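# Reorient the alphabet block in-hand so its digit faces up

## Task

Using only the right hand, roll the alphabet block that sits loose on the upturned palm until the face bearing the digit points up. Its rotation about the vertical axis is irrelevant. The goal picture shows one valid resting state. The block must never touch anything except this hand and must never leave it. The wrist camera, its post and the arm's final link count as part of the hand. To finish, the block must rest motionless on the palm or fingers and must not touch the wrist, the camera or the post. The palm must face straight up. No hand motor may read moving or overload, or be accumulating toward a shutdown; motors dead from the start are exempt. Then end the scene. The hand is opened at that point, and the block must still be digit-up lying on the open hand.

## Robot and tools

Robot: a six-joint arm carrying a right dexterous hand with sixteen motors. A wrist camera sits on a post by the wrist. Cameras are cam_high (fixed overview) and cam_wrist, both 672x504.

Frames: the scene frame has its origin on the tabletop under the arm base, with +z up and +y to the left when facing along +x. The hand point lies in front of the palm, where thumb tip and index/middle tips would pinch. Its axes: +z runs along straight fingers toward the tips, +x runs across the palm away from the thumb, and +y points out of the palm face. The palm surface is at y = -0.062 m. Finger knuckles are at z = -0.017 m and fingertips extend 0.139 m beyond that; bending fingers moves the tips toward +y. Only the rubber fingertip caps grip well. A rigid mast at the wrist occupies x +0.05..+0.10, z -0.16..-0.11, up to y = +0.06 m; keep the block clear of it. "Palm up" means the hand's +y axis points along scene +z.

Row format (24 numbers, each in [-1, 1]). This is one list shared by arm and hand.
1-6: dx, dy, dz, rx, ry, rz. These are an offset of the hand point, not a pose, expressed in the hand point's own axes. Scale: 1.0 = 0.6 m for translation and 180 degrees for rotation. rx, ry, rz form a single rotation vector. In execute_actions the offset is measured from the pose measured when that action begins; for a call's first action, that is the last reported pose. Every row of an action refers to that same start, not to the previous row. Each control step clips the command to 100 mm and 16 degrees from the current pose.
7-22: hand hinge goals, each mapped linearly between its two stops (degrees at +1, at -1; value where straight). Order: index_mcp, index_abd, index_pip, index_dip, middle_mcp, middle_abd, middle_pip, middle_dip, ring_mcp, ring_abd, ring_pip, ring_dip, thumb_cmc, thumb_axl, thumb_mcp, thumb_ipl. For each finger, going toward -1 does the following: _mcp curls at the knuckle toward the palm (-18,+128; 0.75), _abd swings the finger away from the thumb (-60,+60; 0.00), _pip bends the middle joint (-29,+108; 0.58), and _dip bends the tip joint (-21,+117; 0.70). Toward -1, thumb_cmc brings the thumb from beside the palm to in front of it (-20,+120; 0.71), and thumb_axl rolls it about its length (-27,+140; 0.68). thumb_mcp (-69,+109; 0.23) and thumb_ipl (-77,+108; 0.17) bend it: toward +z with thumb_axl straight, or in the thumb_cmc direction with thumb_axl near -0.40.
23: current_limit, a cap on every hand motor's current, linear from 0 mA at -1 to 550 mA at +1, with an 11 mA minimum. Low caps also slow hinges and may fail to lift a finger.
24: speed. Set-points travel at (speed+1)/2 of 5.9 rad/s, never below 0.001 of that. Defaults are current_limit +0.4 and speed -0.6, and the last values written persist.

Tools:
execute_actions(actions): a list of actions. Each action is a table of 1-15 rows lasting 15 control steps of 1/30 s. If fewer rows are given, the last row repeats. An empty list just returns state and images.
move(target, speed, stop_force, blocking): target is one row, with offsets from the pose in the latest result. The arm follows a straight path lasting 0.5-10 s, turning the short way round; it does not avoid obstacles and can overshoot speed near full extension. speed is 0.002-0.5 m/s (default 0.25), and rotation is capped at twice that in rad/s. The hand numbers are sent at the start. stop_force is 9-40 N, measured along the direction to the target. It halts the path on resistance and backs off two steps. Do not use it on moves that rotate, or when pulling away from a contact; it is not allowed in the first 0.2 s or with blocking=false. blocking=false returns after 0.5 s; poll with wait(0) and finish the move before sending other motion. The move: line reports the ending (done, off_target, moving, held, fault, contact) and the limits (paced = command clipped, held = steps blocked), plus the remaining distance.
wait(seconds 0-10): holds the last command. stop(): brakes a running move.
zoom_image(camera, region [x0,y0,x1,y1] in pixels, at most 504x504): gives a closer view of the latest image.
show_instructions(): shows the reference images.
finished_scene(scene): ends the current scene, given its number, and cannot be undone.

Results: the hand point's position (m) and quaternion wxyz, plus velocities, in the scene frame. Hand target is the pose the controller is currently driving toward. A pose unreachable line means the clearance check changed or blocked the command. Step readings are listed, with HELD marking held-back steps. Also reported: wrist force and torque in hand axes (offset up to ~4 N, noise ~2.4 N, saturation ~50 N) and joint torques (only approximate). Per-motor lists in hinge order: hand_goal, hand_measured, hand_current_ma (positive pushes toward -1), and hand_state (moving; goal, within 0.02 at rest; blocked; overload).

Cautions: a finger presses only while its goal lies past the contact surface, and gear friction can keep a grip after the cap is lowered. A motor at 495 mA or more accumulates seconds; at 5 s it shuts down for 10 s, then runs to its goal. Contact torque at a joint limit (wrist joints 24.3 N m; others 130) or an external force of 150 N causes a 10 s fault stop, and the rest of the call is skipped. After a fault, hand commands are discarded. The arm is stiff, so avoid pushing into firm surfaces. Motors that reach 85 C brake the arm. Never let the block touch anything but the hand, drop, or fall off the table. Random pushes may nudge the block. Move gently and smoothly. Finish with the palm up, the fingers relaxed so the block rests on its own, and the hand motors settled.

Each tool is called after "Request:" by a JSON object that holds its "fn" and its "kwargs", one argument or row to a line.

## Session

Request:
{"fn": "execute_actions", "kwargs": {
  "actions": []
}}

Scene clock: 0.00 s.
end_effector_position=(+0.6149, +0.0732, +0.4571) hand_goal=(+0.046, +0.000, -0.008, +0.280, +0.046, +0.000, -0.008, +0.280, +0.046, +0.000, -0.008, +0.280, -0.104, +0.266, +0.032, -0.018) hand_measured=(+0.060, +0.000, -0.006, +0.282, +0.062, +0.000, -0.006, +0.282, +0.060, +0.000, -0.006, +0.282, -0.092, +0.270, +0.034, -0.016) hand_current_ma=(+80, +0, +13, +12, +85, +0, +13, +12, +80, +0, +13, +12, +64, +25, +11, +11) hand_state=(goal, goal, goal, goal, goal, goal, goal, goal, goal, overload, goal, goal, goal, goal, goal, goal) hand_current_limit=0.40 hand_speed=-0.60 end_effector_quat_wxyz=(+0.497, +0.460, +0.528, +0.512) end_effector_velocity=(-0.000, -0.001, +0.001) end_effector_angular_velocity=(+0.001, -0.001, -0.003)
Joint positions: [-0.146 -1.151  2.195 -4.213 -1.331 -0.054]
Joint velocities: [-0.002 -0.001  0.    -0.    -0.001  0.001]
Joint torques (N m, as the arm reports them, + toward a larger angle): no reading
Motor temperatures (°C, as the motors report them): [32 30 31 40 38 38]
Wrist force (N, on the end effector, along its own x y z axes, offset not removed): no reading
Wrist torque (N m, same axes, about the end effector's origin, offset not removed): no reading
Hand target: +0.615, +0.073, +0.457; +0.497, +0.460, +0.528, +0.512
camera_calibration (this result's frames):
cam_wrist: T_world_to_cam=[[0.069409, -0.746801, 0.661416, -0.253196], [-0.667748, -0.527358, -0.525363, 0.645985], [0.741144, -0.405195, -0.535278, -0.058812], [0, 0, 0, 1]] pos_world=[0.492518, 0.127748, 0.475363]

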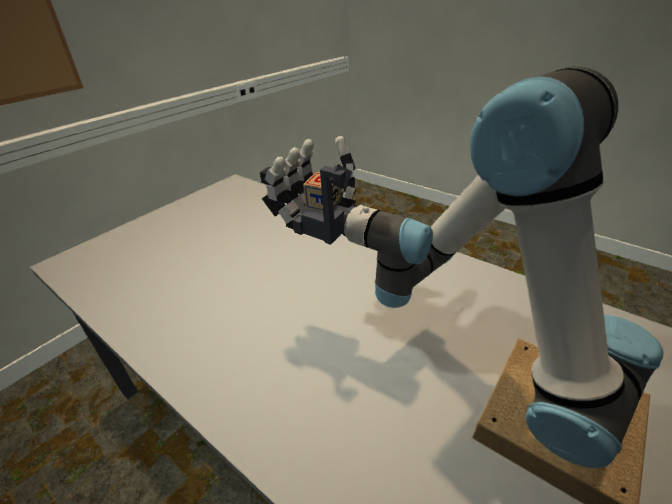

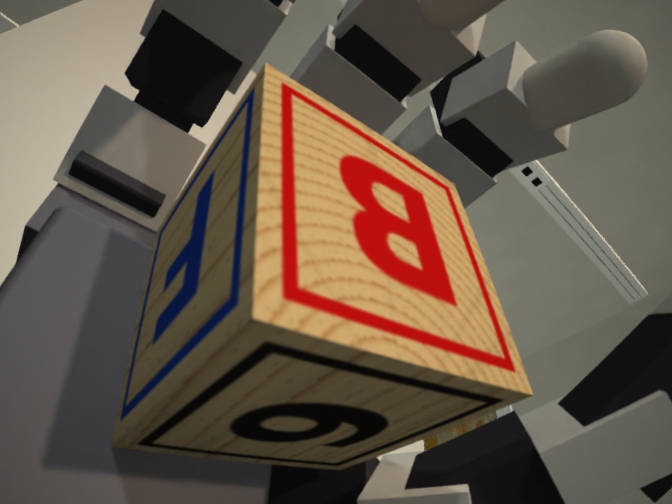

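Request:
{"fn": "show_instructions", "kwargs": {

}}

Reference images for this scene: goal picture from the wrist camera place.

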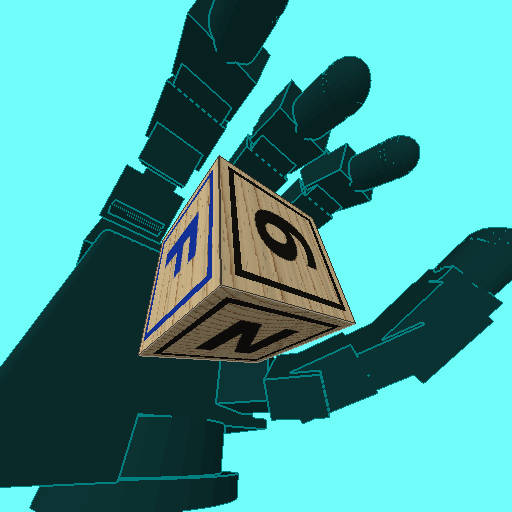

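Request:
{"fn": "execute_actions", "kwargs": {
  "actions": [
    [[0,0,0,0.06,0,0,0.15,0,0.3,0.3,0.15,0,0.3,0.3,0.15,0,0.3,0.3,-0.1,0.68,0.3,0.17,0.4,-0.5]],
    [[0,0,0,0.06,0,0,0.15,0,0.3,0.3,0.15,0,0.3,0.3,0.15,0,0.3,0.3,-0.1,0.68,0.3,0.17,0.4,-0.5]],
    [[0,0,0,0.06,0,0,0.15,0,0.3,0.3,0.15,0,0.3,0.3,0.15,0,0.3,0.3,-0.1,0.68,0.3,0.17,0.4,-0.5]],
    [[0,0,0,0,0,0,0.15,0,0.3,0.3,0.15,0,0.3,0.3,0.15,0,0.3,0.3,-0.1,0.68,0.3,0.17,0.4,-0.5]]
  ]
}}

Request:
{"fn": "zoom_image", "kwargs": {
  "camera": "cam_high",
  "region": [240, 100, 400, 260]
}}

Scene clock: 12.27 s.
end_effector_position=(+0.6139, +0.0733, +0.4575) hand_goal=(+0.150, +0.000, +0.300, +0.300, +0.150, +0.000, +0.300, +0.300, +0.150, +0.000, +0.300, +0.300, -0.100, +0.680, +0.300, +0.170) hand_measured=(+0.160, +0.000, +0.300, +0.298, +0.164, +0.000, +0.300, +0.298, +0.162, +0.000, +0.300, +0.298, -0.092, +0.678, +0.298, +0.168) hand_current_ma=(+62, +0, +4, -12, +71, +0, +4, -12, +70, +0, +4, -12, +42, -17, -10, -13) hand_state=(goal, goal, goal, goal, goal, goal, goal, goal, goal, overload, goal, goal, goal, goal, goal, goal) hand_current_limit=0.40 hand_speed=-0.50 end_effector_quat_wxyz=(+0.354, +0.578, +0.647, +0.349) end_effector_velocity=(+0.000, +0.001, -0.002) end_effector_angular_velocity=(+0.002, +0.003, +0.003)
Joint positions: [-0.133 -1.608  2.233 -3.235 -1.407 -0.167]
Joint velocities: [0.002 0.002 0.001 0.001 0.001 0.002]
Joint torques (N m, as the arm reports them, + toward a larger angle): [  3.04 -11.36 -12.97  -4.74   1.38   2.22]
Motor temperatures (°C, as the motors report them): [32 30 31 40 38 38]
Wrist force (N, on the end effector, along its own x y z axes, offset not removed): [-2.4 1.3 0.6]
Wrist torque (N m, same axes, about the end effector's origin, offset not removed): [0.19 0.17 -0.25]
Hand target: +0.614, +0.073, +0.458; +0.354, +0.578, +0.647, +0.349
Off the commanded pose: 0.000 m, 0 deg.
Step readings (end_effector_position; steps 1 to 15: 1st action; 16 to 30: 2nd action; 31 to 45: 3rd action; 46 to 60: 4th action):
0: (+0.6149, +0.0732, +0.4571)
1: (+0.6148, +0.0732, +0.4571)
2: (+0.6132, +0.0734, +0.4570)
4: (+0.6093, +0.0741, +0.4592)
8: (+0.6121, +0.0736, +0.4571)
15: (+0.6147, +0.0732, +0.4571)
16: (+0.6146, +0.0731, +0.4571)
17: (+0.6130, +0.0733, +0.4576)
19: (+0.6089, +0.0739, +0.4634)
23: (+0.6115, +0.0736, +0.4585)
30: (+0.6143, +0.0732, +0.4572)
31: (+0.6144, +0.0732, +0.4575)
32: (+0.6134, +0.0734, +0.4612)
34: (+0.6096, +0.0739, +0.4703)
38: (+0.6112, +0.0737, +0.4610)
45: (+0.6139, +0.0733, +0.4575)
46: (+0.6140, +0.0732, +0.4574)
47: (+0.6140, +0.0732, +0.4574)
49: (+0.6140, +0.0733, +0.4577)
53: (+0.6139, +0.0733, +0.4577)
60: end_effector_position above
camera_calibration (this result's frames):
cam_wrist: T_world_to_cam=[[0.391841, -0.72467, 0.566846, -0.409585], [-0.852293, -0.517946, -0.0729946, 0.551183], [0.346493, -0.454517, -0.820584, 0.318655], [0, 0, 0, 1]] pos_world=[0.51985, 0.133503, 0.533888]

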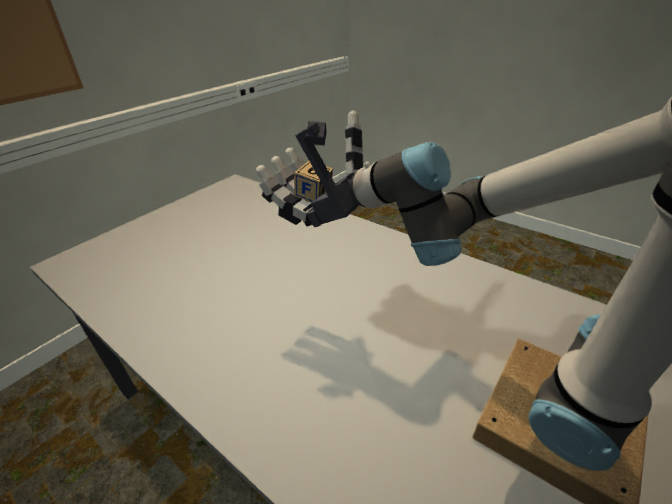

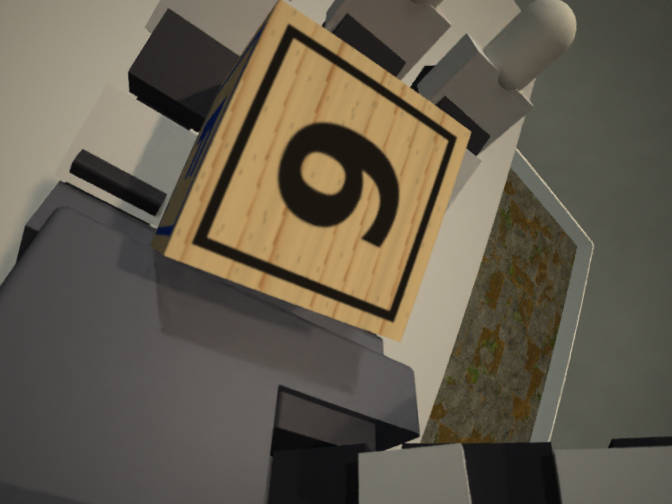

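Region (240, 100, 400, 260) of cam_high's 672x504 image, scaled by 3.150, with more detail than that image has.

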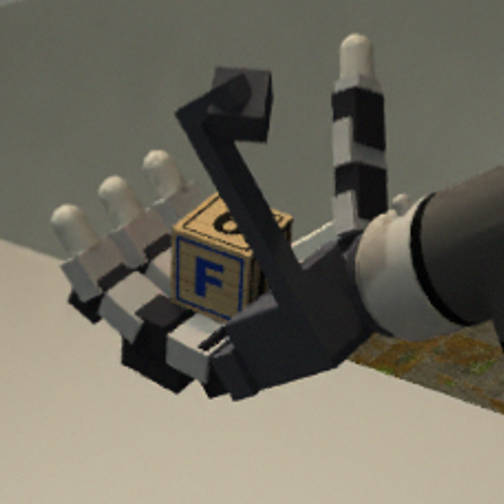

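Request:
{"fn": "execute_actions", "kwargs": {
  "actions": [
    [[0,0,0,-0.04,0,0,0.35,0,0.2,0.25,0.35,0,0.2,0.25,0.35,0,0.2,0.25,-0.1,0.68,0.3,0.17,0.4,-0.5]],
    [[0,0,0,-0.06,0,0,0.52,0,0.1,0.2,0.52,0,0.1,0.2,0.52,0,0.1,0.2,-0.1,0.68,0.3,0.17,0.4,-0.5]],
    [[0,0,0,0,0,0,0.52,0,0.1,0.2,0.52,0,0.1,0.2,0.52,0,0.1,0.2,-0.1,0.68,0.3,0.17,0.4,-0.5]]
  ]
}}

Request:
{"fn": "zoom_image", "kwargs": {
  "camera": "cam_high",
  "region": [240, 100, 400, 260]
}}

Scene clock: 23.73 s.
end_effector_position=(+0.6136, +0.0733, +0.4568) hand_goal=(+0.520, +0.000, +0.100, +0.200, +0.520, +0.000, +0.100, +0.200, +0.520, +0.000, +0.100, +0.200, -0.100, +0.680, +0.300, +0.170) hand_measured=(+0.528, +0.000, +0.108, +0.204, +0.530, +0.000, +0.108, +0.204, +0.530, +0.000, +0.108, +0.202, -0.094, +0.678, +0.298, +0.168) hand_current_ma=(+49, +0, +42, +16, +55, +0, +40, +16, +52, +0, +40, +16, +34, -16, -13, -13) hand_state=(goal, goal, goal, goal, goal, goal, goal, goal, goal, overload, goal, goal, goal, goal, goal, goal) hand_current_limit=0.40 hand_speed=-0.50 end_effector_quat_wxyz=(+0.438, +0.517, +0.587, +0.444) end_effector_velocity=(-0.000, -0.000, +0.000) end_effector_angular_velocity=(+0.000, -0.001, +0.001)
Joint positions: [-0.147 -1.369  2.271 -3.82  -1.349 -0.113]
Joint velocities: [-0.001 -0.     0.    -0.     0.001  0.   ]
Joint torques (N m, as the arm reports them, + toward a larger angle): [ -6.55 -31.53  -7.42  -1.34   1.29  -2.52]
Motor temperatures (°C, as the motors report them): [32 30 31 40 38 38]
Wrist force (N, on the end effector, along its own x y z axes, offset not removed): [-0.8 0.8 1.4]
Wrist torque (N m, same axes, about the end effector's origin, offset not removed): [0.05 -0.02 -0.23]
Hand target: +0.614, +0.073, +0.457; +0.438, +0.517, +0.587, +0.444
Off the commanded pose: 0.000 m, 0 deg.
Step readings (end_effector_position; steps 1 to 15: 1st action; 16 to 30: 2nd action; 31 to 45: 3rd action):
0: (+0.6139, +0.0733, +0.4575)
1: (+0.6139, +0.0732, +0.4571)
2: (+0.6144, +0.0731, +0.4517)
4: (+0.6147, +0.0731, +0.4472)
8: (+0.6134, +0.0734, +0.4549)
15: (+0.6138, +0.0733, +0.4573)
16: (+0.6138, +0.0732, +0.4570)
17: (+0.6145, +0.0730, +0.4520)
19: (+0.6168, +0.0728, +0.4416)
23: (+0.6132, +0.0734, +0.4520)
30: (+0.6136, +0.0733, +0.4568)
31: (+0.6136, +0.0733, +0.4569)
32: (+0.6136, +0.0733, +0.4569)
34: (+0.6137, +0.0733, +0.4569)
38: (+0.6137, +0.0733, +0.4568)
45: end_effector_position above
camera_calibration (this result's frames):
cam_wrist: T_world_to_cam=[[0.21942, -0.735033, 0.641547, -0.336578], [-0.780197, -0.527014, -0.336969, 0.627895], [0.585788, -0.426595, -0.689108, 0.109193], [0, 0, 0, 1]] pos_world=[0.49977, 0.130095, 0.502758]

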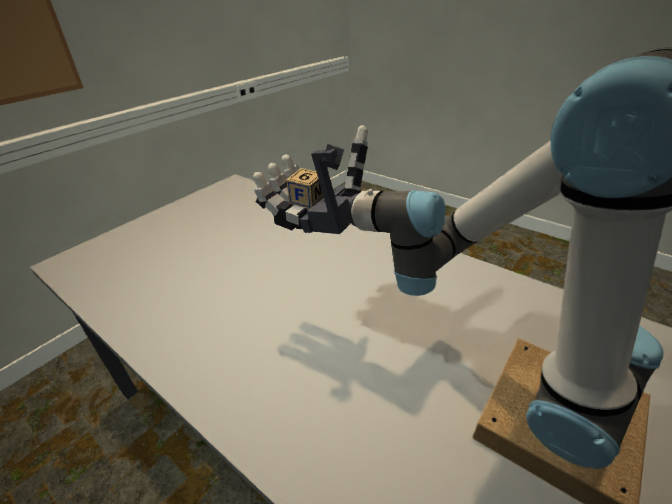

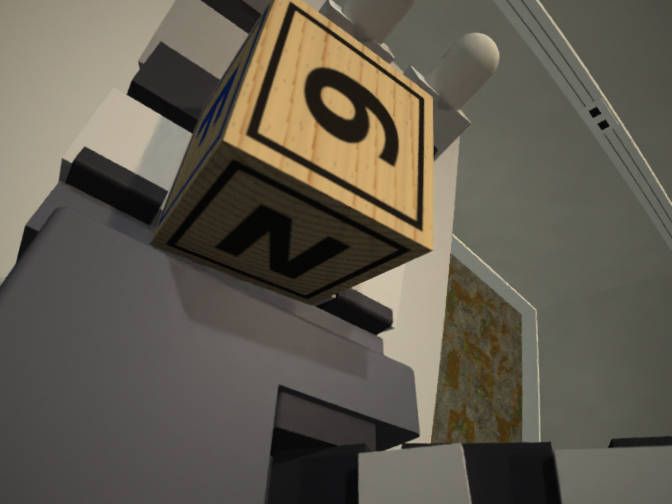

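Region (240, 100, 400, 260) of cam_high's 672x504 image, scaled by 3.150, with more detail than that image has.

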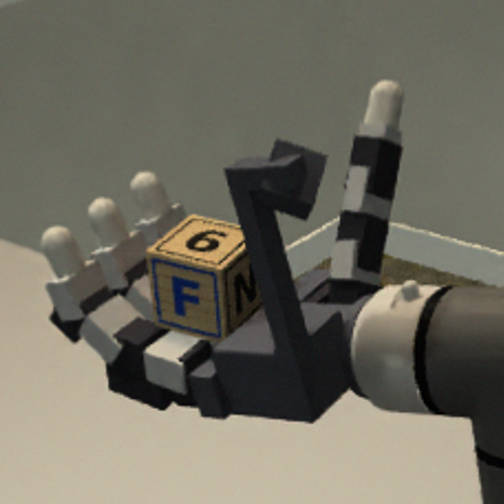

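Request:
{"fn": "execute_actions", "kwargs": {
  "actions": [
    [[0,0,0,-0.075,0,0.017,0.68,0,0.2,0.3,0.68,0,0.2,0.3,0.68,0,0.2,0.3,-0.1,0.68,0.3,0.17,0.4,-0.5]],
    [[0,0,0,0,0,0,0.68,0,0.2,0.3,0.68,0,0.2,0.3,0.68,0,0.2,0.3,-0.1,0.68,0.3,0.17,0.4,-0.5]]
  ]
}}

Request:
{"fn": "zoom_image", "kwargs": {
  "camera": "cam_high",
  "region": [240, 100, 400, 260]
}}

Scene clock: 35.53 s.
end_effector_position=(+0.6134, +0.0734, +0.4561) hand_goal=(+0.680, +0.000, +0.200, +0.300, +0.680, +0.000, +0.200, +0.300, +0.680, +0.000, +0.200, +0.300, -0.100, +0.680, +0.300, +0.170) hand_measured=(+0.688, +0.000, +0.202, +0.298, +0.692, +0.000, +0.202, +0.298, +0.690, +0.000, +0.200, +0.298, -0.092, +0.678, +0.298, +0.168) hand_current_ma=(+53, +0, +6, -12, +62, +0, +6, -12, +58, +0, +5, -12, +37, -16, -10, -13) hand_state=(goal, goal, goal, goal, goal, goal, goal, goal, goal, overload, goal, goal, goal, goal, goal, goal) hand_current_limit=0.40 hand_speed=-0.50 end_effector_quat_wxyz=(+0.481, +0.479, +0.519, +0.519) end_effector_velocity=(-0.000, +0.000, +0.001) end_effector_angular_velocity=(+0.002, -0.001, +0.002)
Joint positions: [-0.132 -1.166  2.205 -4.191 -1.35  -0.006]
Joint velocities: [ 0.001 -0.002  0.     0.001  0.001  0.002]
Joint torques (N m, as the arm reports them, + toward a larger angle): [ -7.93 -36.58  -3.99  -0.86   1.19  -2.54]
Motor temperatures (°C, as the motors report them): [32 30 31 40 38 38]
Wrist force (N, on the end effector, along its own x y z axes, offset not removed): [2.0 0.2 1.5]
Wrist torque (N m, same axes, about the end effector's origin, offset not removed): [-0.04 -0.29 0.00]
Hand target: +0.613, +0.073, +0.456; +0.481, +0.479, +0.519, +0.519
Off the commanded pose: 0.000 m, 0 deg.
Step readings (end_effector_position; steps 1 to 15: 1st action; 16 to 30: 2nd action):
0: (+0.6136, +0.0733, +0.4568)
1: (+0.6137, +0.0734, +0.4568)
2: (+0.6152, +0.0737, +0.4556)
4: (+0.6198, +0.0728, +0.4448)
8: (+0.6138, +0.0734, +0.4510)
15: (+0.6134, +0.0734, +0.4561)
16: (+0.6134, +0.0733, +0.4563)
17: (+0.6134, +0.0733, +0.4563)
19: (+0.6134, +0.0733, +0.4563)
23: (+0.6134, +0.0735, +0.4561)
30: end_effector_position above
camera_calibration (this result's frames):
cam_wrist: T_world_to_cam=[[0.0788796, -0.779744, 0.62111, -0.237238], [-0.681206, -0.497053, -0.537491, 0.656053], [0.72783, -0.380706, -0.570373, -0.0357518], [0, 0, 0, 1]] pos_world=[0.491641, 0.127497, 0.479582]

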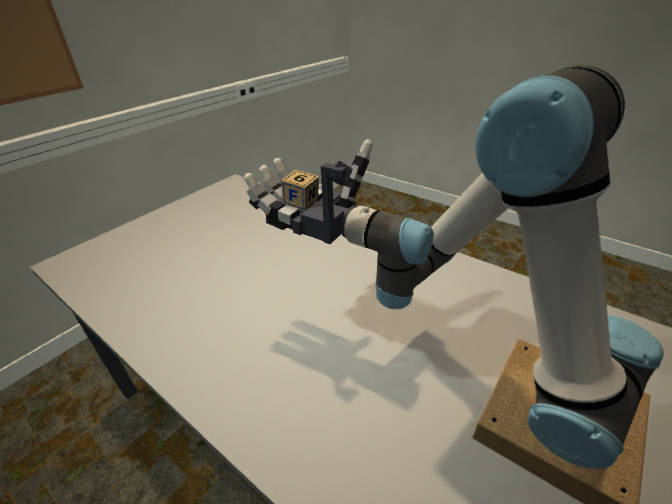

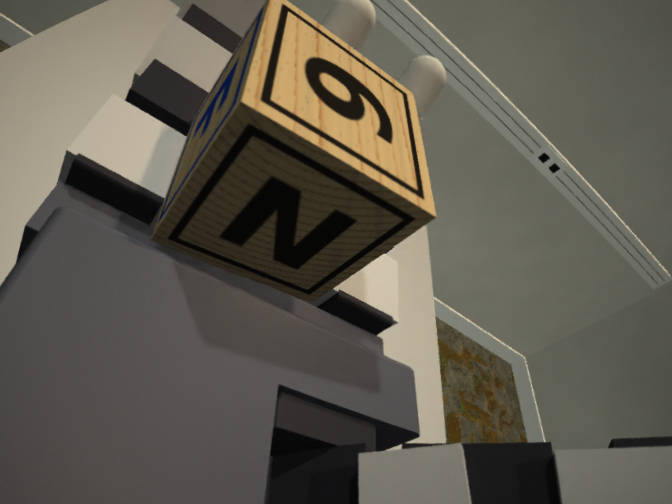

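Region (240, 100, 400, 260) of cam_high's 672x504 image, scaled by 3.150, with more detail than that image has.

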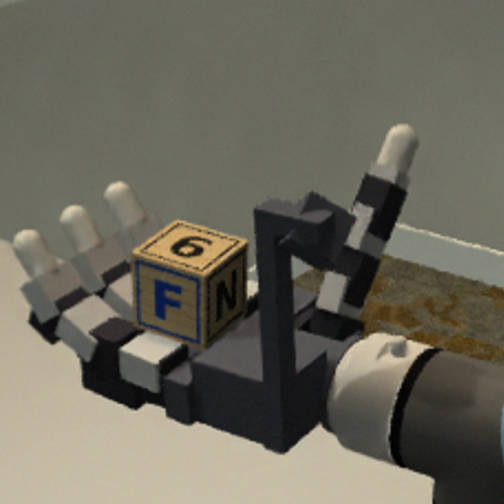

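Request:
{"fn": "execute_actions", "kwargs": {
  "actions": [
    [[0,0,0,0,0,0,0.75,0,0.58,0.7,0.75,0,0.58,0.7,0.75,0,0.58,0.7,0.3,0.68,0.25,0.17,0.4,-0.6]],
    [[0,0,0,0,0,0,0.75,0,0.58,0.7,0.75,0,0.58,0.7,0.75,0,0.58,0.7,0.3,0.68,0.25,0.17,0.4,-0.6]],
    [[0,0,0,0,0,0,0.75,0,0.58,0.7,0.75,0,0.58,0.7,0.75,0,0.58,0.7,0.3,0.68,0.25,0.17,0.4,-0.6]],
    [[0,0,0,0,0,0,0.75,0,0.58,0.7,0.75,0,0.58,0.7,0.75,0,0.58,0.7,0.3,0.68,0.25,0.17,0.4,-0.6]]
  ]
}}

Scene clock: 43.40 s.
end_effector_position=(+0.6133, +0.0734, +0.4561) hand_goal=(+0.750, +0.000, +0.580, +0.700, +0.750, +0.000, +0.580, +0.700, +0.750, +0.000, +0.580, +0.700, +0.300, +0.680, +0.250, +0.170) hand_measured=(+0.758, +0.000, +0.580, +0.698, +0.760, +0.000, +0.580, +0.698, +0.760, +0.000, +0.580, +0.698, +0.308, +0.678, +0.252, +0.168) hand_current_ma=(+54, +0, +3, -11, +58, +0, +3, -11, +58, +0, +3, -11, +46, -16, +15, -12) hand_state=(goal, goal, goal, goal, goal, goal, goal, goal, goal, overload, goal, goal, goal, goal, goal, goal) hand_current_limit=0.40 hand_speed=-0.60 end_effector_quat_wxyz=(+0.481, +0.479, +0.519, +0.519) end_effector_velocity=(+0.000, -0.000, -0.000) end_effector_angular_velocity=(+0.002, +0.001, -0.000)
Joint positions: [-0.132 -1.166  2.205 -4.191 -1.35  -0.006]
Joint velocities: [-0.    -0.    -0.     0.001 -0.     0.002]
Joint torques (N m, as the arm reports them, + toward a larger angle): [ -1.95 -30.64  -7.81  -2.1    0.95  -2.1 ]
Motor temperatures (°C, as the motors report them): [32 30 31 40 38 38]
Wrist force (N, on the end effector, along its own x y z axes, offset not removed): [-0.4 0.4 -0.3]
Wrist torque (N m, same axes, about the end effector's origin, offset not removed): [0.15 -0.14 -0.13]
Hand target: +0.613, +0.073, +0.456; +0.481, +0.479, +0.519, +0.519
Off the commanded pose: 0.000 m, 0 deg.
Step readings (end_effector_position; steps 1 to 15: 1st action; 16 to 30: 2nd action; 31 to 45: 3rd action; 46 to 60: 4th action):
0: (+0.6134, +0.0734, +0.4561)
1: (+0.6133, +0.0734, +0.4561)
2: (+0.6133, +0.0734, +0.4561)
4: (+0.6133, +0.0734, +0.4561)
8: (+0.6133, +0.0734, +0.4561)
15: (+0.6133, +0.0734, +0.4561)
16: (+0.6133, +0.0734, +0.4561)
17: (+0.6133, +0.0734, +0.4561)
19: (+0.6133, +0.0734, +0.4561)
23: (+0.6133, +0.0734, +0.4561)
30: (+0.6133, +0.0734, +0.4561)
31: (+0.6133, +0.0734, +0.4561)
32: (+0.6133, +0.0734, +0.4561)
34: (+0.6133, +0.0734, +0.4561)
38: (+0.6133, +0.0734, +0.4561)
45: (+0.6133, +0.0734, +0.4561)
46: (+0.6133, +0.0734, +0.4561)
47: (+0.6133, +0.0734, +0.4561)
49: (+0.6133, +0.0734, +0.4561)
53: (+0.6133, +0.0734, +0.4561)
60: end_effector_position above
camera_calibration (this result's frames):
cam_wrist: T_world_to_cam=[[0.0788581, -0.779743, 0.621114, -0.23725], [-0.681228, -0.497033, -0.537482, 0.656051], [0.727812, -0.380735, -0.570378, -0.035736], [0, 0, 0, 1]] pos_world=[0.491638, 0.127479, 0.479592]

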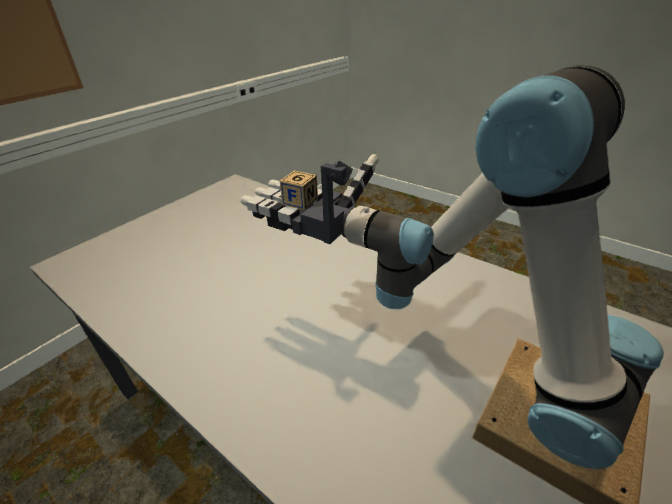

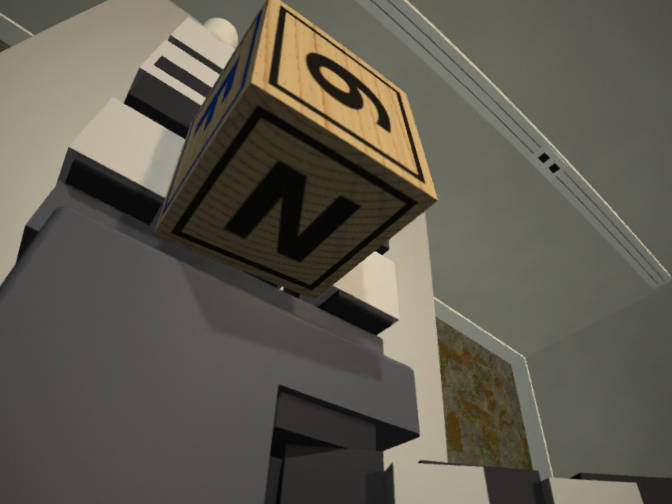

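Stable on the open hand.

Request:
{"fn": "finished_scene", "kwargs": {
  "scene": 2
}}

The scene is finished: the task was done.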